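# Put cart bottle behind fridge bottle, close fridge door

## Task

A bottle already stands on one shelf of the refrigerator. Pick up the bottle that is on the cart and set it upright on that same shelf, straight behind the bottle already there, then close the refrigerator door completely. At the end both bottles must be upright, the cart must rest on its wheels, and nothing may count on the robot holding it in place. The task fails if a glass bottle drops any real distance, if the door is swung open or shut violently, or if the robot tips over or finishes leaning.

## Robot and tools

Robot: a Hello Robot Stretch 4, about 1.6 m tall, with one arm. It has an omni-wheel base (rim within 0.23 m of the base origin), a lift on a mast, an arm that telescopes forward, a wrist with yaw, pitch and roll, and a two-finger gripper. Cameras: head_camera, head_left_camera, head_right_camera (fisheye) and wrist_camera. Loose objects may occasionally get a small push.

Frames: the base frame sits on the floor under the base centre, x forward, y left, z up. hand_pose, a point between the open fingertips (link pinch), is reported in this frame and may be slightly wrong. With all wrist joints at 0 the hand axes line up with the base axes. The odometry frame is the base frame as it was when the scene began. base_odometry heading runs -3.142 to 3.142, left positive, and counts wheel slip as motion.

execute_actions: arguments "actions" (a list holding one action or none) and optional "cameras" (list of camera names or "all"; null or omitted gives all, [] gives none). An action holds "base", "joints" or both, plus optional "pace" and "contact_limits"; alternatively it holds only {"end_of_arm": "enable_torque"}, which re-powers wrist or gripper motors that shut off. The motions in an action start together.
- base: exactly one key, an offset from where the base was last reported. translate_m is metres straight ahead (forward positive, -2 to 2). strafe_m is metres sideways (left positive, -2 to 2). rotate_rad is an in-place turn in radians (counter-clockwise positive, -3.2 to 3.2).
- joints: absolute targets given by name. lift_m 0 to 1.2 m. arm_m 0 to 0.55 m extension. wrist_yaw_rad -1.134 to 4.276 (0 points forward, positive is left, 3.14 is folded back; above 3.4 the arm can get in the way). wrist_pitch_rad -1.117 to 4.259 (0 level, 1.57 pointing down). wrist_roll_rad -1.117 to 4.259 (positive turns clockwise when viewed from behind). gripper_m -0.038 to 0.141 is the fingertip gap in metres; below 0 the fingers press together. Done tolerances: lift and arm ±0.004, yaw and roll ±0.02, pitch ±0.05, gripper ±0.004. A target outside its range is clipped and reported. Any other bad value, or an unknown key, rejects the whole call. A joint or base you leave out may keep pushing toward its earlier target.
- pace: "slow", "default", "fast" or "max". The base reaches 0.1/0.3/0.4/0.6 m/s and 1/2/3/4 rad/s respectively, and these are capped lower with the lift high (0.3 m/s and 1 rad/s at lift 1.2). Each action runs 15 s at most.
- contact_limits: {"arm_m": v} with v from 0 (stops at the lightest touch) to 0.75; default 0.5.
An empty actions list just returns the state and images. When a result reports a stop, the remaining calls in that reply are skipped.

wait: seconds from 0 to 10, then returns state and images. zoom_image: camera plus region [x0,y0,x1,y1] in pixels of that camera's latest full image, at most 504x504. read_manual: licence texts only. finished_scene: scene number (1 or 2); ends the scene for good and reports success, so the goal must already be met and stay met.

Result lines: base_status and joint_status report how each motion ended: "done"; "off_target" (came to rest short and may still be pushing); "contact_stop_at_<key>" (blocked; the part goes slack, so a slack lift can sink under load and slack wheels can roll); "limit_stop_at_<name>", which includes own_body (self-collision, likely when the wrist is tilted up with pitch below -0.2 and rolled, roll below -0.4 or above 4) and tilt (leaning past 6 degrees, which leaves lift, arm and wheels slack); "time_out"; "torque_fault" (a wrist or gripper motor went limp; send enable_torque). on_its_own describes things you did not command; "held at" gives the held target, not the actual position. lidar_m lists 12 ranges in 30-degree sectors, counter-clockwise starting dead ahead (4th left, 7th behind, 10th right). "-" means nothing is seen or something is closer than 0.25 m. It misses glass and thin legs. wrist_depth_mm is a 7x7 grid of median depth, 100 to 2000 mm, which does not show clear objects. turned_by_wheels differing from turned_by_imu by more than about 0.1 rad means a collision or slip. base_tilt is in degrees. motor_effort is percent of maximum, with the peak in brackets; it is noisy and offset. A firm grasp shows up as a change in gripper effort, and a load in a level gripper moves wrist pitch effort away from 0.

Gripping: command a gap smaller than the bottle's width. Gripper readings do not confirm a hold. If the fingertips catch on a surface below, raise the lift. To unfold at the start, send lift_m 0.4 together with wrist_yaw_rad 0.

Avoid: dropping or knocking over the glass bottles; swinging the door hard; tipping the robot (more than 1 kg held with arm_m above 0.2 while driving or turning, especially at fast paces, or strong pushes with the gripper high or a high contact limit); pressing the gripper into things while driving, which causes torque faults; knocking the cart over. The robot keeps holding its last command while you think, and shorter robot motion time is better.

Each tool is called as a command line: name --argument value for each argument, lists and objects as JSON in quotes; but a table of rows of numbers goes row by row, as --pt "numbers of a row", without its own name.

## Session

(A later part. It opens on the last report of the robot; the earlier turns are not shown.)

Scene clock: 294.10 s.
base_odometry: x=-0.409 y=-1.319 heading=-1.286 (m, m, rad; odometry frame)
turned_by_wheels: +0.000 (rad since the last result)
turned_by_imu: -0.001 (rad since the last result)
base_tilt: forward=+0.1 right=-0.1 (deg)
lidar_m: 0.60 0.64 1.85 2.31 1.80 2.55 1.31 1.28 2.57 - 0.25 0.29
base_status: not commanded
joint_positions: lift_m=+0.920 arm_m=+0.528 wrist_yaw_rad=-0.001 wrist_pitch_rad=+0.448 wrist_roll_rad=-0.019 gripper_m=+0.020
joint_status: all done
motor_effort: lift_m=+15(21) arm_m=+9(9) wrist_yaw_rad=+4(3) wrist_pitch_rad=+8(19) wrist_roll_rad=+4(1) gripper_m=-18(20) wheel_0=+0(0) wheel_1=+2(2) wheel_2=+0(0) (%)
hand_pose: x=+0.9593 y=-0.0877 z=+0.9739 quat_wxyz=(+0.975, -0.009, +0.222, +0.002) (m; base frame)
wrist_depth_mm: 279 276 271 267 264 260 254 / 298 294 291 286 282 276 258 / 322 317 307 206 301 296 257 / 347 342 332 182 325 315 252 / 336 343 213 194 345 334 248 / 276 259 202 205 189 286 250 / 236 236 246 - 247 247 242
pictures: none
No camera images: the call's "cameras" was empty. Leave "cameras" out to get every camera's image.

execute_actions --actions '[{"joints":{"lift_m":0.925,"gripper_m":0.085}}]' --cameras '["wrist_camera"]'

execute_actions --actions '[{"joints":{"arm_m":0.15}}]' --cameras '["wrist_camera"]'

execute_actions --actions '[{"joints":{"wrist_pitch_rad":0.0,"lift_m":0.79}}]' --cameras '["wrist_camera"]'

Scene clock: 299.77 s.
base_odometry: x=-0.409 y=-1.319 heading=-1.286 (m, m, rad; odometry frame)
turned_by_wheels: +0.000 (rad since the last result)
turned_by_imu: -0.001 (rad since the last result)
base_tilt: forward=+0.2 right=+0.1 (deg)
lidar_m: 0.63 0.66 1.87 2.28 1.84 2.54 1.33 1.24 2.58 - 0.25 0.30
base_status: not commanded
joint_positions: lift_m=+0.925 arm_m=+0.528 wrist_yaw_rad=+0.000 wrist_pitch_rad=+0.452 wrist_roll_rad=-0.019 gripper_m=+0.085
joint_status: all done
motor_effort: lift_m=+21(21) arm_m=+9(9) wrist_yaw_rad=+2(4) wrist_pitch_rad=-5(11) wrist_roll_rad=+0(1) gripper_m=-2(19) wheel_0=+0(0) wheel_1=+2(2) wheel_2=+0(0) (%)
hand_pose: x=+0.9588 y=-0.0875 z=+0.9773 quat_wxyz=(+0.975, -0.009, +0.224, +0.002) (m; base frame)
wrist_depth_mm: 279 277 272 266 263 259 254 / 298 296 291 286 281 274 258 / 322 317 309 205 300 297 256 / 347 343 332 183 325 315 252 / 334 343 226 195 343 332 249 / 276 271 204 202 204 294 250 / 236 236 247 - 247 248 242
pictures: wrist_camera
camera_calibration (this result's frames):
wrist_camera: T_world_to_cam=[[0.00382215, -0.999081, 0.0426883, -0.142599], [-0.453601, -0.0397764, -0.890317, 1.35236], [0.891197, -0.0159605, -0.453336, -0.181279], [0, 0, 0, 1]] pos_world=[0.775531, -0.0915696, 1.12793]
Images, in order (width x height): wrist_camera 616x392.

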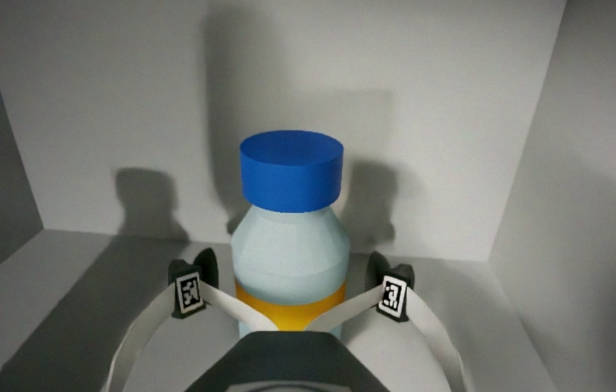

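Scene clock: 302.00 s.
base_odometry: x=-0.409 y=-1.319 heading=-1.286 (m, m, rad; odometry frame)
turned_by_wheels: +0.000 (rad since the last result)
turned_by_imu: -0.001 (rad since the last result)
base_tilt: forward=+0.3 right=+0.0 (deg)
lidar_m: 0.60 0.66 1.86 2.32 1.82 2.56 1.33 1.28 2.58 - 0.25 0.32
base_status: not commanded
joint_positions: lift_m=+0.925 arm_m=+0.152 wrist_yaw_rad=+0.000 wrist_pitch_rad=+0.452 wrist_roll_rad=-0.019 gripper_m=+0.085
joint_status: all done
motor_effort: lift_m=+21(21) arm_m=-9(8) wrist_yaw_rad=+1(3) wrist_pitch_rad=-5(6) wrist_roll_rad=+1(1) gripper_m=-2(0) wheel_0=-1(0) wheel_1=+2(2) wheel_2=+0(0) (%)
hand_pose: x=+0.5820 y=-0.0874 z=+0.9772 quat_wxyz=(+0.975, -0.009, +0.224, +0.002) (m; base frame)
wrist_depth_mm: 399 569 621 621 597 306 212 / 407 492 661 640 634 303 220 / 415 500 580 569 585 294 232 / 407 439 449 455 459 289 250 / 353 357 351 355 359 285 272 / 430 559 750 778 204 304 286 / 433 564 707 - 492 325 260
pictures: wrist_camera
camera_calibration (this result's frames):
wrist_camera: T_world_to_cam=[[0.00425367, -0.999079, 0.0426877, -0.141297], [-0.453719, -0.0399694, -0.890248, 1.18137], [0.891135, -0.0155814, -0.453472, 0.154748], [0, 0, 0, 1]] pos_world=[0.398712, -0.0915372, 1.12792]
Images, in order (width x height): wrist_camera 616x392.

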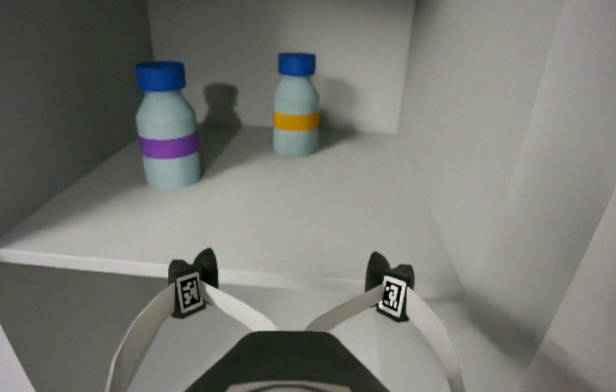

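Scene clock: 303.63 s.
base_odometry: x=-0.409 y=-1.319 heading=-1.286 (m, m, rad; odometry frame)
turned_by_wheels: +0.000 (rad since the last result)
turned_by_imu: +0.000 (rad since the last result)
base_tilt: forward=+0.2 right=-0.1 (deg)
lidar_m: 0.60 0.66 1.84 2.30 1.82 2.53 1.35 1.27 2.58 - 0.25 0.29
base_status: not commanded
joint_positions: lift_m=+0.790 arm_m=+0.152 wrist_yaw_rad=+0.000 wrist_pitch_rad=+0.002 wrist_roll_rad=-0.019 gripper_m=+0.085
joint_status: all done
motor_effort: lift_m=+19(22) arm_m=-8(8) wrist_yaw_rad=+1(1) wrist_pitch_rad=-7(12) wrist_roll_rad=+1(3) gripper_m=-2(1) wheel_0=+0(0) wheel_1=+2(2) wheel_2=+0(0) (%)
hand_pose: x=+0.6109 y=-0.0874 z=+0.9677 quat_wxyz=(+1.000, -0.009, +0.001, +0.000) (m; base frame)
wrist_depth_mm: 404 580 683 676 597 297 237 / 410 585 691 683 676 296 239 / 413 559 691 691 676 296 240 / 421 500 699 683 683 291 242 / 410 427 496 554 512 290 243 / 301 283 278 324 204 279 244 / 418 535 715 - 459 251 245
pictures: wrist_camera
camera_calibration (this result's frames):
wrist_camera: T_world_to_cam=[[-0.0147308, -0.999078, 0.0403194, -0.127126], [-0.0216406, -0.0399958, -0.998965, 1.02729], [0.999657, -0.0155881, -0.0210315, -0.360164], [0, 0, 0, 1]] pos_world=[0.380399, -0.0915361, 1.02378]
Images, in order (width x height): wrist_camera 616x392.

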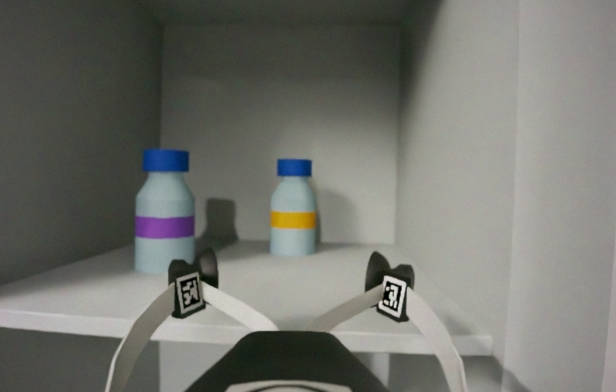

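execute_actions --actions '[{"base":{"strafe_m":0.148}}]' --cameras '[]'

execute_actions --actions '[{"joints":{"arm_m":0.27}}]' --cameras '["wrist_camera"]'

Scene clock: 313.90 s.
base_odometry: x=-0.266 y=-1.277 heading=-1.286 (m, m, rad; odometry frame)
turned_by_wheels: +0.000 (rad since the last result)
turned_by_imu: +0.000 (rad since the last result)
base_tilt: forward=+0.2 right=-0.1 (deg)
lidar_m: 0.61 1.27 1.87 2.15 1.73 2.21 1.62 1.32 2.58 0.32 0.33 0.55
base_status: done
joint_positions: lift_m=+0.790 arm_m=+0.152 wrist_yaw_rad=+0.000 wrist_pitch_rad=+0.002 wrist_roll_rad=-0.019 gripper_m=+0.085
joint_status: not commanded
motor_effort: lift_m=+19(19) arm_m=-8(8) wrist_yaw_rad=+1(1) wrist_pitch_rad=-6(6) wrist_roll_rad=+0(2) gripper_m=+0(2) wheel_0=+1(6) wheel_1=+0(7) wheel_2=+1(1) (%)
hand_pose: x=+0.6109 y=-0.0874 z=+0.9677 quat_wxyz=(+1.000, -0.009, +0.001, +0.000) (m; base frame)
wrist_depth_mm: 270 309 559 699 676 627 442 / 272 312 574 699 683 654 445 / 273 315 574 699 691 654 424 / 273 320 591 449 691 647 427 / 277 320 480 445 554 549 424 / 278 283 290 322 204 332 332 / 279 285 488 - 707 496 407
pictures: none
No camera images: the call's "cameras" was empty. Leave "cameras" out to get every camera's image.

Scene clock: 315.27 s.
base_odometry: x=-0.266 y=-1.277 heading=-1.286 (m, m, rad; odometry frame)
turned_by_wheels: +0.000 (rad since the last result)
turned_by_imu: +0.000 (rad since the last result)
base_tilt: forward=+0.2 right=+0.0 (deg)
lidar_m: 0.61 1.27 1.89 2.16 1.70 2.24 1.61 1.30 2.56 0.32 0.34 0.56
base_status: not commanded
joint_positions: lift_m=+0.790 arm_m=+0.268 wrist_yaw_rad=+0.000 wrist_pitch_rad=+0.002 wrist_roll_rad=-0.019 gripper_m=+0.085
joint_status: all done
motor_effort: lift_m=+19(19) arm_m=+9(8) wrist_yaw_rad=+0(1) wrist_pitch_rad=-6(6) wrist_roll_rad=+0(4) gripper_m=-2(0) wheel_0=+0(1) wheel_1=+0(0) wheel_2=+1(1) (%)
hand_pose: x=+0.7278 y=-0.0874 z=+0.9678 quat_wxyz=(+1.000, -0.009, +0.001, +0.000) (m; base frame)
wrist_depth_mm: 202 289 521 580 569 564 462 / 204 294 535 580 569 564 462 / 206 297 539 580 580 564 445 / 208 301 500 327 462 574 442 / 208 301 433 320 445 569 436 / 208 264 265 314 204 329 332 / 200 211 230 - 224 224 239
pictures: wrist_camera
camera_calibration (this result's frames):
wrist_camera: T_world_to_cam=[[-0.0147093, -0.999079, 0.0403147, -0.125409], [-0.0213494, -0.0399961, -0.998972, 1.0297], [0.999664, -0.0155549, -0.0207414, -0.477311], [0, 0, 0, 1]] pos_world=[0.497289, -0.0915342, 1.02379]
Images, in order (width x height): wrist_camera 616x392.

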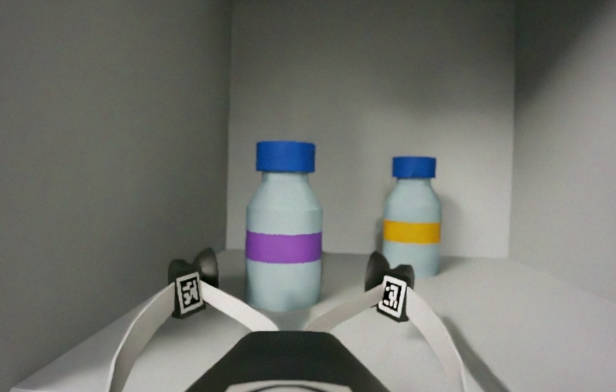

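execute_actions --actions '[{"base":{"strafe_m":0.008},"joints":{"arm_m":0.385}}]' --cameras '[]'

execute_actions --actions '[{"joints":{"gripper_m":0.03}}]' --cameras '["wrist_camera"]'

execute_actions --actions '[{"joints":{"lift_m":0.805}}]' --cameras '[]'

execute_actions --actions '[{"base":{"strafe_m":-0.163},"pace":"slow"}]' --cameras '["wrist_camera","head_camera"]'

Scene clock: 324.57 s.
base_odometry: x=-0.259 y=-1.275 heading=-1.286 (m, m, rad; odometry frame)
turned_by_wheels: +0.000 (rad since the last result)
turned_by_imu: -0.001 (rad since the last result)
base_tilt: forward=+0.2 right=+0.0 (deg)
lidar_m: 0.62 1.26 1.87 2.16 1.67 2.23 1.65 1.32 2.60 0.35 0.36 0.55
base_status: done
joint_positions: lift_m=+0.790 arm_m=+0.383 wrist_yaw_rad=+0.000 wrist_pitch_rad=+0.002 wrist_roll_rad=-0.019 gripper_m=+0.085
joint_status: all done
motor_effort: lift_m=+19(19) arm_m=+9(8) wrist_yaw_rad=+1(1) wrist_pitch_rad=-6(5) wrist_roll_rad=+1(2) gripper_m=+0(1) wheel_0=+1(6) wheel_1=-2(6) wheel_2=+0(1) (%)
hand_pose: x=+0.8428 y=-0.0874 z=+0.9678 quat_wxyz=(+1.000, -0.009, +0.001, +0.000) (m; base frame)
wrist_depth_mm: 178 254 459 462 459 452 445 / 180 259 469 469 462 455 449 / 182 263 430 206 462 452 452 / 183 265 436 208 466 334 452 / 183 266 362 198 469 327 459 / 184 236 200 197 204 322 330 / 183 211 230 - 224 224 237
pictures: none
No camera images: the call's "cameras" was empty. Leave "cameras" out to get every camera's image.

Scene clock: 325.93 s.
base_odometry: x=-0.259 y=-1.275 heading=-1.286 (m, m, rad; odometry frame)
turned_by_wheels: +0.000 (rad since the last result)
turned_by_imu: +0.000 (rad since the last result)
base_tilt: forward=+0.3 right=+0.0 (deg)
lidar_m: 0.60 1.28 1.87 2.15 1.68 2.22 1.59 1.32 2.56 0.32 0.37 0.56
base_status: not commanded
joint_positions: lift_m=+0.790 arm_m=+0.384 wrist_yaw_rad=+0.001 wrist_pitch_rad=+0.002 wrist_roll_rad=-0.019 gripper_m=+0.030
joint_status: all done
motor_effort: lift_m=+19(19) arm_m=+8(9) wrist_yaw_rad=-1(1) wrist_pitch_rad=-5(6) wrist_roll_rad=+4(0) gripper_m=-18(15) wheel_0=+1(1) wheel_1=-2(2) wheel_2=+1(1) (%)
hand_pose: x=+0.8430 y=-0.0873 z=+0.9678 quat_wxyz=(+1.000, -0.009, +0.001, +0.000) (m; base frame)
wrist_depth_mm: 178 254 459 459 459 452 445 / 180 258 462 466 459 452 449 / 181 262 427 195 462 455 452 / 183 265 436 200 466 334 452 / 183 266 219 189 466 327 459 / 183 221 193 189 190 320 330 / 183 213 217 - 223 224 238
pictures: wrist_camera
camera_calibration (this result's frames):
wrist_camera: T_world_to_cam=[[-0.0141561, -0.999087, 0.0403146, -0.124022], [-0.0213134, -0.040008, -0.998972, 1.03214], [0.999673, -0.0150008, -0.0207276, -0.592419], [0, 0, 0, 1]] pos_world=[0.612467, -0.091502, 1.0238]
Images, in order (width x height): wrist_camera 616x392.

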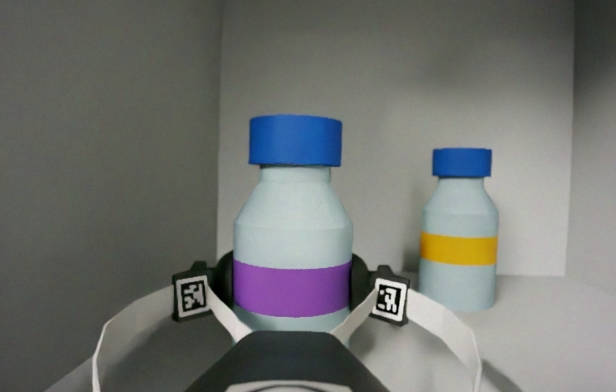

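Scene clock: 326.67 s.
base_odometry: x=-0.259 y=-1.275 heading=-1.286 (m, m, rad; odometry frame)
turned_by_wheels: +0.000 (rad since the last result)
turned_by_imu: +0.000 (rad since the last result)
base_tilt: forward=+0.2 right=+0.0 (deg)
lidar_m: 0.62 1.24 1.91 2.16 1.71 2.22 1.65 1.34 2.61 0.34 0.36 0.55
base_status: not commanded
joint_positions: lift_m=+0.805 arm_m=+0.384 wrist_yaw_rad=+0.001 wrist_pitch_rad=+0.007 wrist_roll_rad=-0.019 gripper_m=+0.030
joint_status: all done
motor_effort: lift_m=+25(21) arm_m=+8(8) wrist_yaw_rad=+0(1) wrist_pitch_rad=-19(21) wrist_roll_rad=+3(2) gripper_m=-16(18) wheel_0=+1(1) wheel_1=-2(2) wheel_2=+1(1) (%)
hand_pose: x=+0.8430 y=-0.0873 z=+0.9809 quat_wxyz=(+1.000, -0.009, +0.003, +0.000) (m; base frame)
wrist_depth_mm: 177 255 462 459 455 449 445 / 180 258 469 466 459 452 445 / 181 260 430 195 459 455 449 / 183 264 436 200 462 336 452 / 183 266 234 189 466 327 455 / 183 222 191 189 189 324 362 / 183 233 238 - 245 245 262
pictures: none
No camera images: the call's "cameras" was empty. Leave "cameras" out to get every camera's image.

Scene clock: 329.43 s.
base_odometry: x=-0.415 y=-1.321 heading=-1.286 (m, m, rad; odometry frame)
turned_by_wheels: +0.000 (rad since the last result)
turned_by_imu: -0.001 (rad since the last result)
base_tilt: forward=+0.2 right=-0.1 (deg)
lidar_m: 0.58 0.67 1.87 2.32 1.85 2.54 1.35 1.28 2.58 - 0.25 0.29
base_status: done
joint_positions: lift_m=+0.805 arm_m=+0.384 wrist_yaw_rad=+0.000 wrist_pitch_rad=+0.007 wrist_roll_rad=-0.019 gripper_m=+0.030
joint_status: not commanded
motor_effort: lift_m=+25(26) arm_m=+8(8) wrist_yaw_rad=+1(0) wrist_pitch_rad=-19(20) wrist_roll_rad=+3(1) gripper_m=-16(17) wheel_0=+1(3) wheel_1=-2(6) wheel_2=+0(1) (%)
hand_pose: x=+0.8430 y=-0.0874 z=+0.9809 quat_wxyz=(+1.000, -0.009, +0.003, +0.000) (m; base frame)
wrist_depth_mm: 384 455 455 445 439 332 230 / 389 462 459 452 445 330 231 / 397 462 455 196 445 329 229 / 399 466 462 200 452 327 230 / 399 469 220 188 449 322 227 / 324 289 192 189 190 294 224 / 234 236 237 - 246 244 221
pictures: head_camera, wrist_camera
camera_calibration (this result's frames):
wrist_camera: T_world_to_cam=[[-0.0144096, -0.99908, 0.0403855, -0.124534], [-0.0261464, -0.0399994, -0.998858, 1.04913], [0.999554, -0.0154491, -0.025546, -0.587318], [0, 0, 0, 1]] pos_world=[0.612693, -0.091528, 1.03796]
Images, in order (width x height): head_camera 420x560, wrist_camera 616x392.

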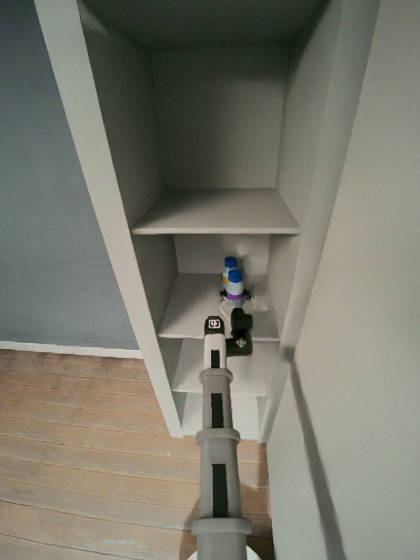

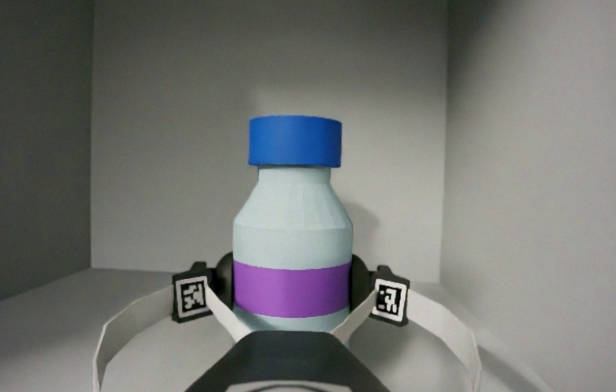

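Second is hidden behind: aligned.

execute_actions --actions '[{"joints":{"lift_m":0.79},"pace":"slow"}]' --cameras '[]'

execute_actions --actions '[{"joints":{"gripper_m":0.085}}]' --cameras '[]'

execute_actions --actions '[{"joints":{"arm_m":0.0}}]'

Scene clock: 334.63 s.
base_odometry: x=-0.415 y=-1.321 heading=-1.286 (m, m, rad; odometry frame)
turned_by_wheels: +0.000 (rad since the last result)
turned_by_imu: -0.001 (rad since the last result)
base_tilt: forward=+0.2 right=+0.0 (deg)
lidar_m: 0.59 0.65 1.88 2.30 1.81 2.54 1.32 1.25 2.59 - 0.25 0.29
base_status: not commanded
joint_positions: lift_m=+0.790 arm_m=+0.384 wrist_yaw_rad=+0.000 wrist_pitch_rad=+0.003 wrist_roll_rad=-0.019 gripper_m=+0.030
joint_status: all done
motor_effort: lift_m=+18(20) arm_m=+8(8) wrist_yaw_rad=+1(0) wrist_pitch_rad=-7(19) wrist_roll_rad=+1(1) gripper_m=-16(16) wheel_0=+1(1) wheel_1=-2(2) wheel_2=+1(1) (%)
hand_pose: x=+0.8430 y=-0.0874 z=+0.9677 quat_wxyz=(+1.000, -0.009, +0.001, +0.000) (m; base frame)
wrist_depth_mm: 387 459 455 449 445 332 230 / 392 466 459 452 442 330 231 / 397 466 459 196 445 329 231 / 399 469 462 200 445 327 229 / 394 469 213 188 452 322 227 / 297 262 192 189 191 278 224 / 212 213 216 - 224 223 215
pictures: none
No camera images: the call's "cameras" was empty. Leave "cameras" out to get every camera's image.

Scene clock: 336.00 s.
base_odometry: x=-0.415 y=-1.321 heading=-1.286 (m, m, rad; odometry frame)
turned_by_wheels: +0.000 (rad since the last result)
turned_by_imu: +0.000 (rad since the last result)
base_tilt: forward=+0.2 right=+0.0 (deg)
lidar_m: 0.60 0.66 1.89 2.32 1.81 2.55 1.35 1.26 2.59 - 0.25 0.31
base_status: not commanded
joint_positions: lift_m=+0.790 arm_m=+0.384 wrist_yaw_rad=-0.001 wrist_pitch_rad=+0.002 wrist_roll_rad=-0.019 gripper_m=+0.085
joint_status: all done
motor_effort: lift_m=+18(18) arm_m=+8(8) wrist_yaw_rad=+2(3) wrist_pitch_rad=-5(7) wrist_roll_rad=+2(4) gripper_m=+0(18) wheel_0=+1(1) wheel_1=-2(2) wheel_2=+1(0) (%)
hand_pose: x=+0.8429 y=-0.0876 z=+0.9679 quat_wxyz=(+1.000, -0.009, +0.001, +0.000) (m; base frame)
wrist_depth_mm: 387 462 455 445 445 330 230 / 389 466 459 449 445 330 230 / 394 466 459 204 445 327 230 / 397 466 459 207 449 327 229 / 397 469 430 196 452 320 228 / 297 281 200 196 204 293 224 / 213 210 229 - 224 224 214
pictures: none
No camera images: the call's "cameras" was empty. Leave "cameras" out to get every camera's image.

Scene clock: 338.23 s.
base_odometry: x=-0.415 y=-1.321 heading=-1.286 (m, m, rad; odometry frame)
turned_by_wheels: +0.000 (rad since the last result)
turned_by_imu: -0.001 (rad since the last result)
base_tilt: forward=+0.2 right=+0.1 (deg)
lidar_m: 0.60 0.68 1.86 2.32 1.84 2.53 1.34 1.26 2.61 - 0.25 0.30
base_status: not commanded
joint_positions: lift_m=+0.790 arm_m=+0.002 wrist_yaw_rad=+0.000 wrist_pitch_rad=+0.002 wrist_roll_rad=-0.019 gripper_m=+0.085
joint_status: all done
motor_effort: lift_m=+18(18) arm_m=-9(8) wrist_yaw_rad=+1(2) wrist_pitch_rad=-6(6) wrist_roll_rad=+4(2) gripper_m=+0(1) wheel_0=+1(2) wheel_1=-2(2) wheel_2=+1(0) (%)
hand_pose: x=+0.4609 y=-0.0874 z=+0.9678 quat_wxyz=(+1.000, -0.009, +0.001, +0.000) (m; base frame)
wrist_depth_mm: 430 621 699 691 597 384 244 / 436 627 842 831 591 387 244 / 439 640 831 842 580 351 244 / 442 640 854 842 569 349 242 / 436 544 580 585 466 345 240 / 449 569 427 854 204 338 236 / 445 569 866 - 449 296 232
pictures: head_camera, head_left_camera, head_right_camera, wrist_camera
camera_calibration (this result's frames):
wrist_camera: T_world_to_cam=[[-0.0147241, -0.999078, 0.0403166, -0.129335], [-0.0214892, -0.0399955, -0.998969, 1.02403], [0.999661, -0.0155753, -0.0208805, -0.210375], [0, 0, 0, 1]] pos_world=[0.230405, -0.0915354, 1.0238]
Images, in order (width x height): head_camera 420x560, head_left_camera 420x672, head_right_camera 420x672, wrist_camera 616x392.

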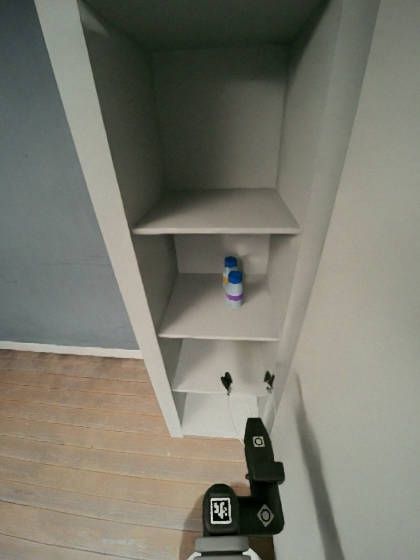

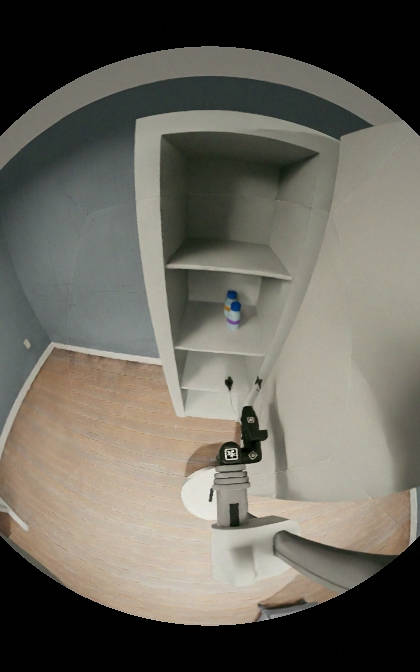

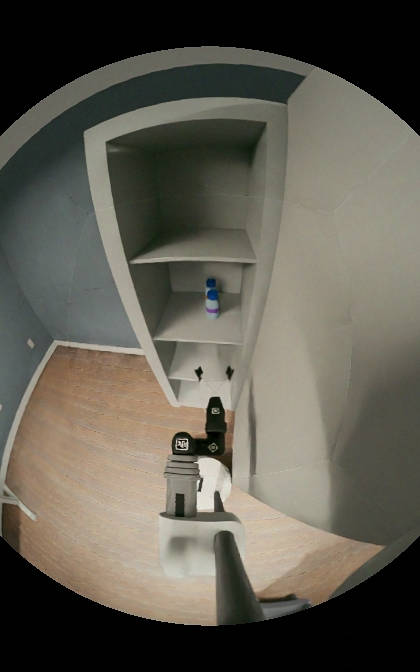

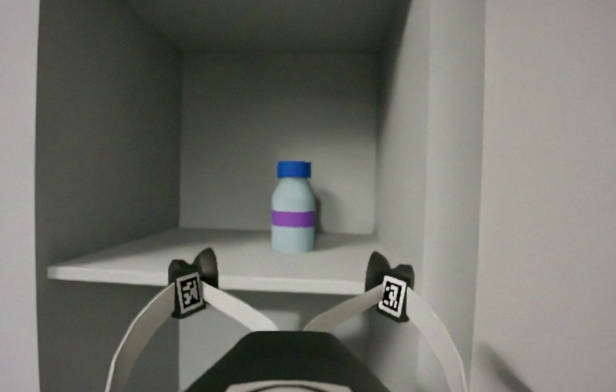

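execute_actions --actions '[{"base":{"translate_m":-0.5}}]' --cameras '[]'

execute_actions --actions '[{"joints":{"lift_m":0.4,"wrist_yaw_rad":3.05,"gripper_m":0.03}}]'

Scene clock: 357.87 s.
base_odometry: x=-0.556 y=-0.841 heading=-1.286 (m, m, rad; odometry frame)
turned_by_wheels: +0.000 (rad since the last result)
turned_by_imu: +0.000 (rad since the last result)
base_tilt: forward=+0.2 right=-0.1 (deg)
lidar_m: 0.94 1.79 2.40 1.65 1.70 2.07 1.03 0.80 2.36 2.32 2.18 0.50
base_status: done
joint_positions: lift_m=+0.790 arm_m=+0.002 wrist_yaw_rad=+0.000 wrist_pitch_rad=+0.002 wrist_roll_rad=-0.019 gripper_m=+0.085
joint_status: not commanded
motor_effort: lift_m=+19(19) arm_m=-9(9) wrist_yaw_rad=+1(1) wrist_pitch_rad=-5(6) wrist_roll_rad=+1(2) gripper_m=-1(0) wheel_0=+1(5) wheel_1=-1(5) wheel_2=-2(8) (%)
hand_pose: x=+0.4609 y=-0.0874 z=+0.9677 quat_wxyz=(+1.000, -0.009, +0.001, +0.000) (m; base frame)
wrist_depth_mm: 1537 1537 1281 1308 569 259 1397 / 1576 1499 1060 1098 564 259 274 / 1537 1499 1308 1366 554 260 281 / 1576 1537 1160 1336 539 263 301 / 1576 1499 1118 1397 436 264 300 / 1576 1537 1098 1336 204 266 866 / 1576 946 1008 - 415 265 306
pictures: none
No camera images: the call's "cameras" was empty. Leave "cameras" out to get every camera's image.

Scene clock: 360.43 s.
base_odometry: x=-0.556 y=-0.841 heading=-1.286 (m, m, rad; odometry frame)
turned_by_wheels: +0.000 (rad since the last result)
turned_by_imu: -0.001 (rad since the last result)
base_tilt: forward=+0.2 right=+0.0 (deg)
lidar_m: 0.96 1.79 2.43 1.64 1.74 2.06 1.03 0.76 2.40 2.32 2.19 0.51
base_status: not commanded
joint_positions: lift_m=+0.400 arm_m=+0.002 wrist_yaw_rad=+3.049 wrist_pitch_rad=+0.002 wrist_roll_rad=-0.019 gripper_m=+0.030
joint_status: all done
motor_effort: lift_m=+19(18) arm_m=-9(9) wrist_yaw_rad=+2(8) wrist_pitch_rad=-5(6) wrist_roll_rad=+2(3) gripper_m=-4(6) wheel_0=+1(1) wheel_1=-1(1) wheel_2=-2(2) (%)
hand_pose: x=-0.1068 y=+0.1136 z=+0.5778 quat_wxyz=(+0.046, -0.001, -0.009, +0.999) (m; base frame)
wrist_depth_mm: - 143 - - - - - / 109 143 - - - - - / 115 144 - - - - - / 141 243 - - - - - / 854 - - - - - - / 1229 1366 195 1661 1708 1983 - / 842 991 1366 - 1229 1366 1366
pictures: head_camera, head_left_camera, head_right_camera, wrist_camera
camera_calibration (this result's frames):
wrist_camera: T_world_to_cam=[[0.106577, 0.993487, 0.0403137, -0.134522], [0.0249484, 0.03786, -0.998972, 0.626396], [-0.993991, 0.107473, -0.0207509, 0.125183], [0, 0, 0, 1]] pos_world=[0.12314, 0.0964772, 0.633772]
Images, in order (width x height): head_camera 420x560, head_left_camera 420x672, head_right_camera 420x672, wrist_camera 616x392.

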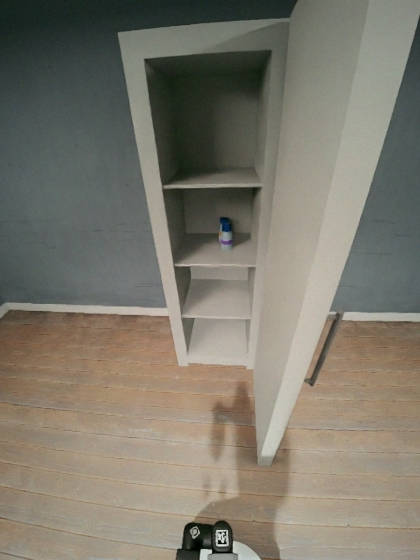

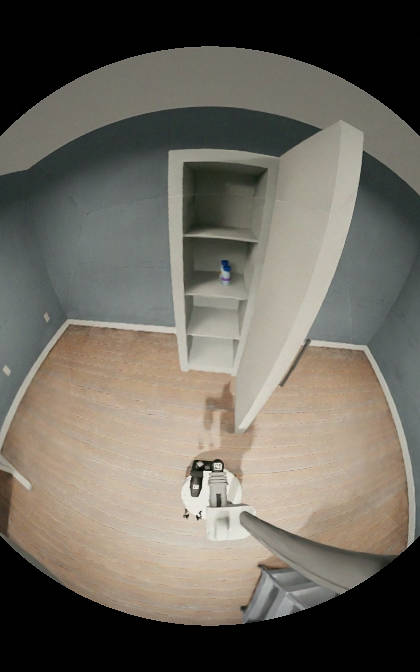

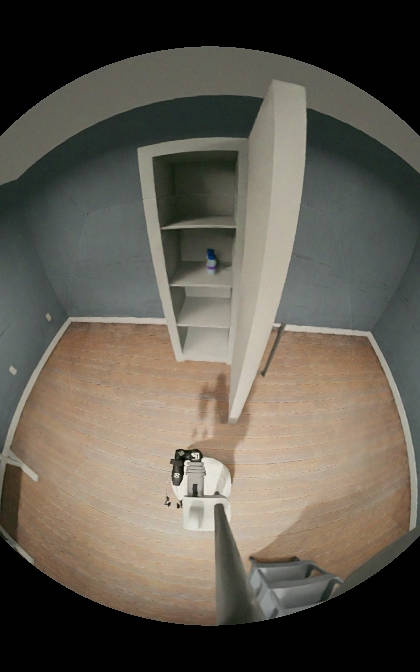

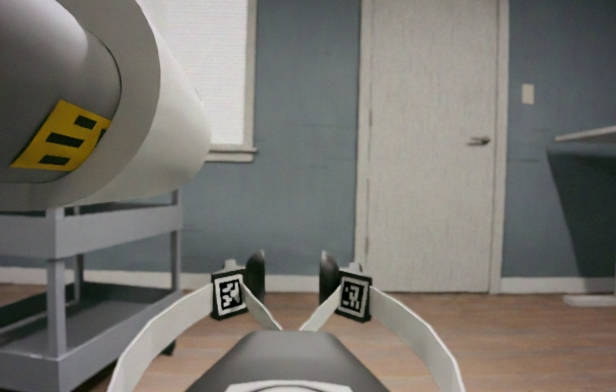

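execute_actions --actions '[{"base":{"translate_m":0.15}}]' --cameras '[]'

execute_actions --actions '[{"base":{"strafe_m":-0.62}}]' --cameras '[]'

execute_actions --actions '[{"base":{"translate_m":0.42}}]'

Scene clock: 369.30 s.
base_odometry: x=-0.513 y=-0.985 heading=-1.286 (m, m, rad; odometry frame)
turned_by_wheels: +0.000 (rad since the last result)
turned_by_imu: -0.002 (rad since the last result)
base_tilt: forward=+0.2 right=+0.0 (deg)
lidar_m: 0.94 1.01 2.39 1.71 1.74 2.23 1.13 0.93 2.38 2.33 2.01 0.36
base_status: done
joint_positions: lift_m=+0.400 arm_m=+0.002 wrist_yaw_rad=+3.050 wrist_pitch_rad=+0.002 wrist_roll_rad=-0.019 gripper_m=+0.030
joint_status: not commanded
motor_effort: lift_m=+19(19) arm_m=-8(8) wrist_yaw_rad=+2(3) wrist_pitch_rad=-6(5) wrist_roll_rad=+2(0) gripper_m=-3(3) wheel_0=-1(2) wheel_1=+0(3) wheel_2=+1(7) (%)
hand_pose: x=-0.1068 y=+0.1136 z=+0.5778 quat_wxyz=(+0.046, -0.001, -0.009, +0.999) (m; base frame)
wrist_depth_mm: - 143 - - - - - / 109 143 - - - - - / 115 144 - - - - - / 141 242 - - - - - / - - - - - - - / 1255 1308 195 1576 1661 1921 1983 / 991 1025 1366 - 1255 1336 1366
pictures: none
No camera images: the call's "cameras" was empty. Leave "cameras" out to get every camera's image.

Scene clock: 372.70 s.
base_odometry: x=-1.109 y=-1.159 heading=-1.286 (m, m, rad; odometry frame)
turned_by_wheels: +0.000 (rad since the last result)
turned_by_imu: -0.003 (rad since the last result)
base_tilt: forward=+0.2 right=+0.0 (deg)
lidar_m: 1.15 0.45 0.45 2.32 2.38 0.90 0.89 2.25 1.76 1.68 1.84 1.47
base_status: done
joint_positions: lift_m=+0.400 arm_m=+0.002 wrist_yaw_rad=+3.050 wrist_pitch_rad=+0.002 wrist_roll_rad=-0.019 gripper_m=+0.030
joint_status: not commanded
motor_effort: lift_m=+19(19) arm_m=-9(8) wrist_yaw_rad=+2(2) wrist_pitch_rad=-6(5) wrist_roll_rad=+2(1) gripper_m=-4(4) wheel_0=+0(7) wheel_1=+2(8) wheel_2=+1(2) (%)
hand_pose: x=-0.1068 y=+0.1136 z=+0.5778 quat_wxyz=(+0.046, -0.001, -0.009, +0.999) (m; base frame)
wrist_depth_mm: - 143 - - - - - / 109 143 - - - - - / 115 144 1060 1281 - - - / 141 243 - 1708 - - - / - - 1098 1661 - - - / 1756 1808 195 1336 1618 1983 1983 / 1255 1205 1098 - 1255 1308 1366
pictures: none
No camera images: the call's "cameras" was empty. Leave "cameras" out to get every camera's image.

Scene clock: 375.60 s.
base_odometry: x=-0.990 y=-1.562 heading=-1.286 (m, m, rad; odometry frame)
turned_by_wheels: +0.000 (rad since the last result)
turned_by_imu: -0.002 (rad since the last result)
base_tilt: forward=+0.2 right=+0.0 (deg)
lidar_m: 1.03 0.41 0.30 0.26 2.63 2.75 1.29 2.32 1.78 1.75 1.32 1.07
base_status: done
joint_positions: lift_m=+0.400 arm_m=+0.002 wrist_yaw_rad=+3.050 wrist_pitch_rad=+0.002 wrist_roll_rad=-0.019 gripper_m=+0.030
joint_status: not commanded
motor_effort: lift_m=+19(19) arm_m=-8(9) wrist_yaw_rad=+2(2) wrist_pitch_rad=-6(5) wrist_roll_rad=+2(1) gripper_m=-4(3) wheel_0=+0(3) wheel_1=+1(5) wheel_2=+1(9) (%)
hand_pose: x=-0.1068 y=+0.1136 z=+0.5778 quat_wxyz=(+0.046, -0.001, -0.009, +0.999) (m; base frame)
wrist_depth_mm: - 143 - - - - - / 109 143 - - - - - / 115 144 1499 - - - - / 141 243 - - - - - / - - - - - - - / 1756 1808 195 1499 1661 1983 - / 1281 1182 1336 - 1229 1336 1366
pictures: head_camera, head_left_camera, head_right_camera, wrist_camera
camera_calibration (this result's frames):
wrist_camera: T_world_to_cam=[[0.106456, 0.9935, 0.0403136, -0.134502], [0.0249437, 0.0378628, -0.998972, 0.626396], [-0.994004, 0.107352, -0.0207508, 0.125185], [0, 0, 0, 1]] pos_world=[0.123129, 0.0964713, 0.633772]
Images, in order (width x height): head_camera 420x560, head_left_camera 420x672, head_right_camera 420x672, wrist_camera 616x392.

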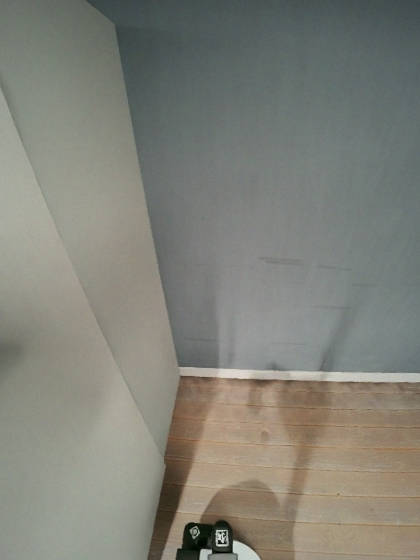

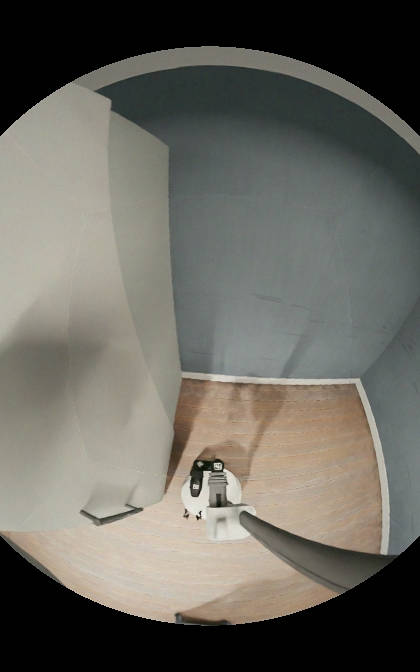

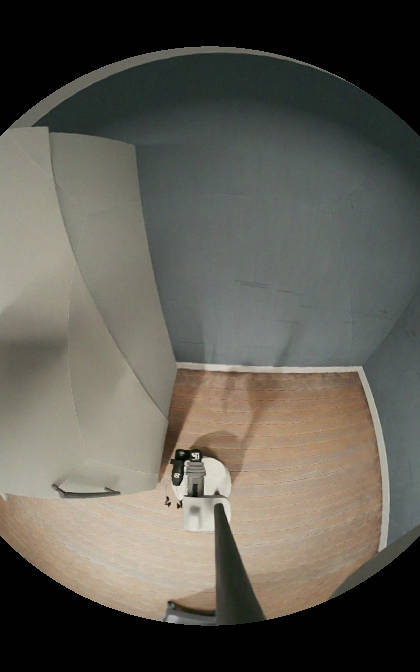

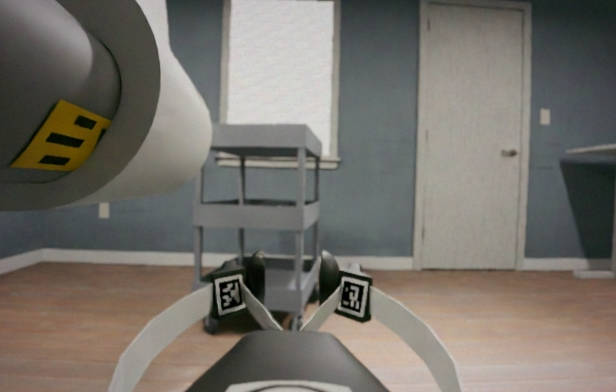

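execute_actions --actions '[{"base":{"translate_m":-0.22}}]' --cameras '[]'

execute_actions --actions '[{"base":{"rotate_rad":-1.57},"joints":{"lift_m":0.25}}]' --cameras '[]'

execute_actions --actions '[{"base":{"translate_m":-0.45},"pace":"slow"}]'

Scene clock: 386.97 s.
base_odometry: x=-1.052 y=-1.351 heading=-1.286 (m, m, rad; odometry frame)
turned_by_wheels: +0.000 (rad since the last result)
turned_by_imu: -0.001 (rad since the last result)
base_tilt: forward=+0.2 right=+0.0 (deg)
lidar_m: 1.10 0.46 0.32 2.69 2.36 2.49 1.09 2.31 1.77 1.72 1.68 1.29
base_status: done
joint_positions: lift_m=+0.400 arm_m=+0.002 wrist_yaw_rad=+3.050 wrist_pitch_rad=+0.002 wrist_roll_rad=-0.019 gripper_m=+0.030
joint_status: not commanded
motor_effort: lift_m=+19(19) arm_m=-8(9) wrist_yaw_rad=+2(2) wrist_pitch_rad=-5(5) wrist_roll_rad=+4(1) gripper_m=-3(3) wheel_0=-1(4) wheel_1=-1(5) wheel_2=-2(9) (%)
hand_pose: x=-0.1068 y=+0.1136 z=+0.5778 quat_wxyz=(+0.046, -0.001, -0.009, +0.999) (m; base frame)
wrist_depth_mm: - 142 - - - - - / 109 143 - - - - - / 115 144 1255 1618 - - - / 141 242 - - - - - / - - - 1863 - - - / 1756 1808 195 1229 1661 - - / 1281 1205 1281 - 1255 1308 1397
pictures: none
No camera images: the call's "cameras" was empty. Leave "cameras" out to get every camera's image.

Scene clock: 389.03 s.
base_odometry: x=-1.052 y=-1.351 heading=-2.856 (m, m, rad; odometry frame)
turned_by_wheels: -1.570 (rad since the last result)
turned_by_imu: -1.558 (rad since the last result)
base_tilt: forward=+0.2 right=+0.0 (deg)
lidar_m: 1.73 1.68 1.28 1.11 0.45 0.30 3.03 2.49 2.48 1.07 2.30 1.77
base_status: done
joint_positions: lift_m=+0.250 arm_m=+0.002 wrist_yaw_rad=+3.050 wrist_pitch_rad=+0.002 wrist_roll_rad=-0.019 gripper_m=+0.030
joint_status: all done
motor_effort: lift_m=+19(20) arm_m=-8(9) wrist_yaw_rad=+2(1) wrist_pitch_rad=-6(5) wrist_roll_rad=+2(1) gripper_m=-4(2) wheel_0=+0(5) wheel_1=-1(6) wheel_2=-1(6) (%)
hand_pose: x=-0.1068 y=+0.1136 z=+0.4278 quat_wxyz=(+0.046, -0.001, -0.009, +0.999) (m; base frame)
wrist_depth_mm: - 143 - 477 477 484 484 / 109 143 - 477 484 488 488 / 115 144 - 480 484 488 488 / 141 243 - 484 488 488 492 / - - - 484 484 488 496 / 1336 1397 195 488 488 496 496 / 960 917 1042 - 492 496 500
pictures: none
No camera images: the call's "cameras" was empty. Leave "cameras" out to get every camera's image.

Scene clock: 394.80 s.
base_odometry: x=-0.621 y=-1.225 heading=-2.856 (m, m, rad; odometry frame)
turned_by_wheels: +0.000 (rad since the last result)
turned_by_imu: +0.000 (rad since the last result)
base_tilt: forward=+0.2 right=+0.0 (deg)
lidar_m: 2.19 1.70 1.33 0.28 0.25 2.56 2.50 1.92 2.44 1.07 1.16 2.24
base_status: done
joint_positions: lift_m=+0.250 arm_m=+0.002 wrist_yaw_rad=+3.050 wrist_pitch_rad=+0.002 wrist_roll_rad=-0.019 gripper_m=+0.030
joint_status: not commanded
motor_effort: lift_m=+19(19) arm_m=-8(8) wrist_yaw_rad=+2(2) wrist_pitch_rad=-6(6) wrist_roll_rad=+2(0) gripper_m=-5(4) wheel_0=+0(3) wheel_1=-2(3) wheel_2=+1(7) (%)
hand_pose: x=-0.1068 y=+0.1135 z=+0.4278 quat_wxyz=(+0.046, -0.001, -0.009, +0.999) (m; base frame)
wrist_depth_mm: - 142 - - - 246 232 / 109 143 - - - 248 233 / 115 144 - - - 248 233 / 141 243 - - - 249 233 / - - - - 271 250 234 / 1366 1366 194 1229 262 250 235 / 946 917 1060 - 270 247 235
pictures: head_camera, head_left_camera, head_right_camera, wrist_camera
camera_calibration (this result's frames):
wrist_camera: T_world_to_cam=[[0.106375, 0.993508, 0.0403142, -0.128441], [0.0249407, 0.0378655, -0.998972, 0.476558], [-0.994013, 0.107271, -0.0207509, 0.122069], [0, 0, 0, 1]] pos_world=[0.123115, 0.0964672, 0.483779]
Images, in order (width x height): head_camera 420x560, head_left_camera 420x672, head_right_camera 420x672, wrist_camera 616x392.

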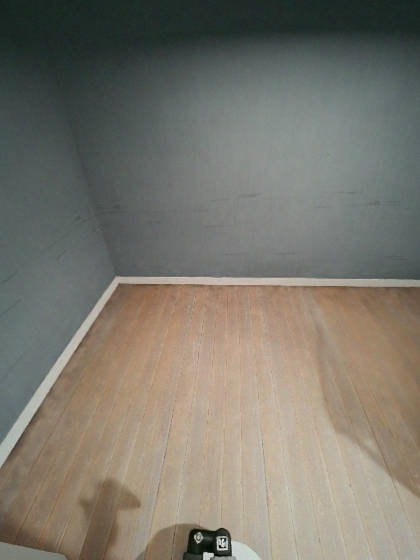

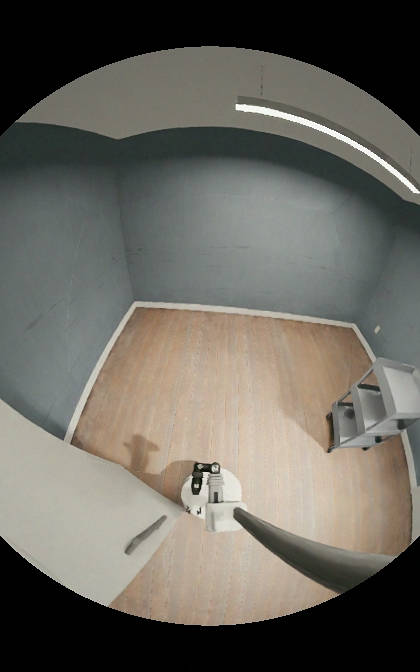

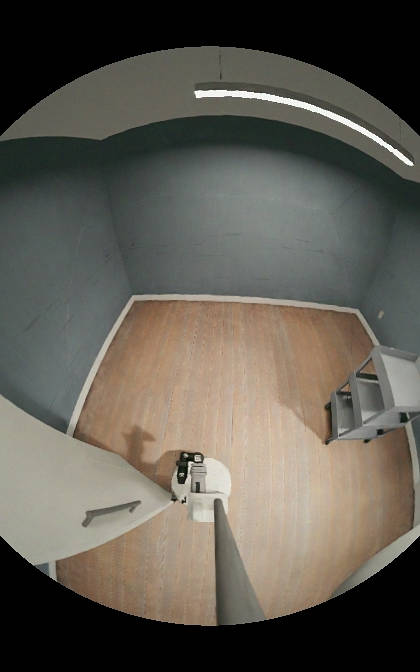

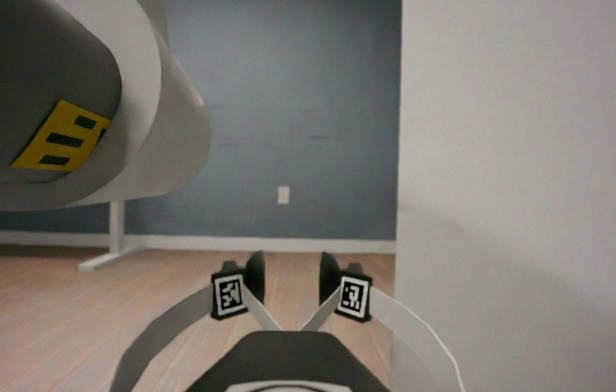

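execute_actions --actions '[{"base":{"strafe_m":0.2},"pace":"slow"}]' --cameras '["head_left_camera"]'

execute_actions --actions '[{"base":{"translate_m":-0.2},"pace":"slow"}]' --cameras '["head_left_camera"]'

execute_actions --actions '[{"base":{"strafe_m":0.2},"pace":"slow"}]' --cameras '["head_left_camera"]'

Scene clock: 406.93 s.
base_odometry: x=-0.564 y=-1.417 heading=-2.856 (m, m, rad; odometry frame)
turned_by_wheels: +0.000 (rad since the last result)
turned_by_imu: -0.001 (rad since the last result)
base_tilt: forward=+0.2 right=+0.0 (deg)
lidar_m: 2.20 1.45 0.47 0.25 0.25 0.25 0.25 1.99 2.63 1.30 1.37 2.28
base_status: done
joint_positions: lift_m=+0.250 arm_m=+0.002 wrist_yaw_rad=+3.050 wrist_pitch_rad=+0.002 wrist_roll_rad=-0.019 gripper_m=+0.030
joint_status: not commanded
motor_effort: lift_m=+19(19) arm_m=-9(8) wrist_yaw_rad=+1(1) wrist_pitch_rad=-6(5) wrist_roll_rad=+2(1) gripper_m=-3(4) wheel_0=+0(6) wheel_1=+0(4) wheel_2=+1(0) (%)
hand_pose: x=-0.1068 y=+0.1135 z=+0.4278 quat_wxyz=(+0.046, -0.001, -0.009, +0.999) (m; base frame)
wrist_depth_mm: - 143 - 314 270 236 214 / 109 143 - 315 270 235 216 / 115 144 349 317 271 236 216 / 141 243 368 317 273 237 216 / - - 1983 317 271 237 216 / 1336 1397 195 310 256 237 216 / 960 904 991 - 266 232 215
pictures: head_left_camera
Images, in order (width x height): head_left_camera 420x672.

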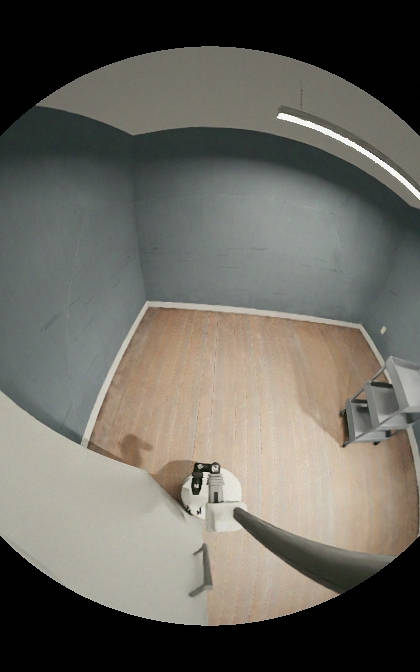

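Scene clock: 410.20 s.
base_odometry: x=-0.372 y=-1.360 heading=-2.856 (m, m, rad; odometry frame)
turned_by_wheels: +0.000 (rad since the last result)
turned_by_imu: +0.000 (rad since the last result)
base_tilt: forward=+0.1 right=-0.1 (deg)
lidar_m: 2.41 1.50 0.34 0.25 0.25 2.36 2.28 1.83 2.42 1.43 1.30 2.46
base_status: done
joint_positions: lift_m=+0.250 arm_m=+0.002 wrist_yaw_rad=+3.050 wrist_pitch_rad=+0.002 wrist_roll_rad=-0.019 gripper_m=+0.030
joint_status: not commanded
motor_effort: lift_m=+19(19) arm_m=-8(8) wrist_yaw_rad=+2(2) wrist_pitch_rad=-6(5) wrist_roll_rad=+2(4) gripper_m=-2(3) wheel_0=+0(6) wheel_1=+0(4) wheel_2=+0(6) (%)
hand_pose: x=-0.1068 y=+0.1135 z=+0.4278 quat_wxyz=(+0.046, -0.001, -0.009, +0.999) (m; base frame)
wrist_depth_mm: - 142 - - 293 235 206 / 109 143 - - 291 235 206 / 115 144 - - 291 236 206 / 141 242 - - 291 235 206 / - - - - 291 235 206 / 1336 1366 195 1229 263 235 206 / 960 904 1042 - 281 228 205
pictures: head_left_camera
Images, in order (width x height): head_left_camera 420x672.

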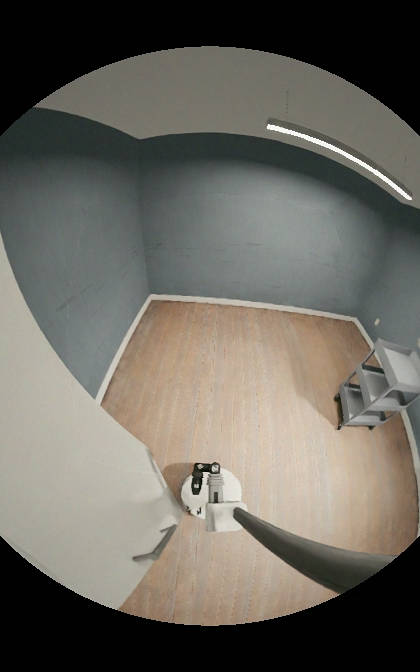

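Scene clock: 413.33 s.
base_odometry: x=-0.316 y=-1.552 heading=-2.856 (m, m, rad; odometry frame)
turned_by_wheels: +0.000 (rad since the last result)
turned_by_imu: +0.000 (rad since the last result)
base_tilt: forward=+0.2 right=+0.0 (deg)
lidar_m: 2.42 0.41 0.30 0.28 0.31 1.52 2.27 1.95 2.40 1.51 1.54 2.48
base_status: done
joint_positions: lift_m=+0.250 arm_m=+0.002 wrist_yaw_rad=+3.050 wrist_pitch_rad=+0.002 wrist_roll_rad=-0.019 gripper_m=+0.030
joint_status: not commanded
motor_effort: lift_m=+19(19) arm_m=-8(8) wrist_yaw_rad=+2(1) wrist_pitch_rad=-6(5) wrist_roll_rad=+2(1) gripper_m=-3(3) wheel_0=+1(4) wheel_1=+1(7) wheel_2=-1(1) (%)
hand_pose: x=-0.1068 y=+0.1135 z=+0.4278 quat_wxyz=(+0.046, -0.001, -0.009, +0.999) (m; base frame)
wrist_depth_mm: - 143 - - - 1708 306 / 109 143 - - - 1708 304 / 115 144 - - - 1661 306 / 141 242 - - - 421 303 / - - - - - 415 301 / 1308 1397 195 1255 1255 410 298 / 960 904 1060 - 946 382 296
pictures: head_left_camera
Images, in order (width x height): head_left_camera 420x672.

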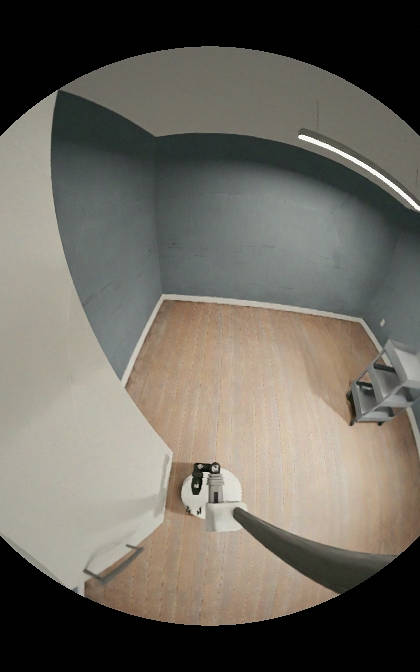

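execute_actions --actions '[{"base":{"translate_m":-0.15}}]' --cameras '[]'

execute_actions --actions '[{"base":{"strafe_m":0.1},"pace":"slow"}]' --cameras '["head_left_camera"]'

Scene clock: 420.60 s.
base_odometry: x=-0.172 y=-1.510 heading=-2.856 (m, m, rad; odometry frame)
turned_by_wheels: +0.000 (rad since the last result)
turned_by_imu: -0.001 (rad since the last result)
base_tilt: forward=+0.2 right=+0.0 (deg)
lidar_m: 2.58 0.40 0.28 0.26 0.26 1.46 2.09 1.80 2.25 1.79 1.56 2.61
base_status: done
joint_positions: lift_m=+0.250 arm_m=+0.002 wrist_yaw_rad=+3.050 wrist_pitch_rad=+0.002 wrist_roll_rad=-0.019 gripper_m=+0.030
joint_status: not commanded
motor_effort: lift_m=+19(19) arm_m=-8(8) wrist_yaw_rad=+1(1) wrist_pitch_rad=-6(5) wrist_roll_rad=+3(1) gripper_m=-3(3) wheel_0=+0(1) wheel_1=-1(5) wheel_2=+0(8) (%)
hand_pose: x=-0.1068 y=+0.1135 z=+0.4278 quat_wxyz=(+0.046, -0.001, -0.009, +0.999) (m; base frame)
wrist_depth_mm: - 143 - - - 1708 1182 / 109 143 - - - 1661 1182 / 115 144 - - - 1708 1205 / 141 243 - - - 1661 1182 / - - - - - 1661 1182 / 1336 1366 195 1255 1229 1397 1160 / 976 904 1042 - 960 991 1008
pictures: none
No camera images: the call's "cameras" was empty. Leave "cameras" out to get every camera's image.

Scene clock: 422.73 s.
base_odometry: x=-0.144 y=-1.606 heading=-2.856 (m, m, rad; odometry frame)
turned_by_wheels: +0.000 (rad since the last result)
turned_by_imu: +0.000 (rad since the last result)
base_tilt: forward=+0.2 right=+0.0 (deg)
lidar_m: 2.51 0.26 0.25 - 0.25 1.35 2.11 1.88 2.17 1.83 1.64 2.64
base_status: done
joint_positions: lift_m=+0.250 arm_m=+0.002 wrist_yaw_rad=+3.050 wrist_pitch_rad=+0.002 wrist_roll_rad=-0.019 gripper_m=+0.030
joint_status: not commanded
motor_effort: lift_m=+19(19) arm_m=-9(8) wrist_yaw_rad=+2(2) wrist_pitch_rad=-6(6) wrist_roll_rad=+2(2) gripper_m=-3(2) wheel_0=-1(5) wheel_1=+2(5) wheel_2=+1(1) (%)
hand_pose: x=-0.1068 y=+0.1135 z=+0.4278 quat_wxyz=(+0.046, -0.001, -0.009, +0.999) (m; base frame)
wrist_depth_mm: - 143 - - - 866 189 / 109 143 - - - 255 189 / 115 144 - - - 254 188 / 141 242 - - - 253 187 / - - - - - 251 186 / 1336 1366 195 1255 1255 248 184 / 960 917 1025 - 946 229 182
pictures: head_left_camera
Images, in order (width x height): head_left_camera 420x672.

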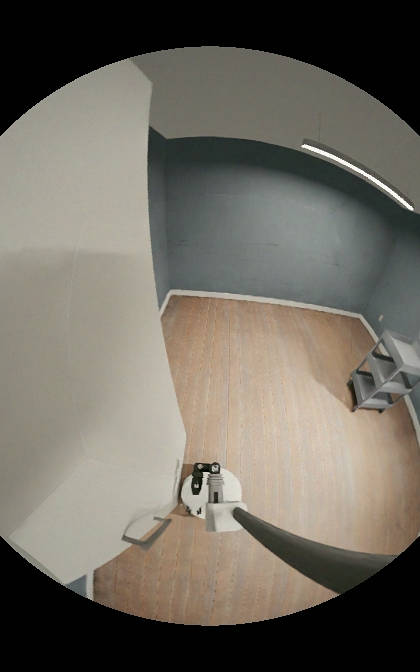

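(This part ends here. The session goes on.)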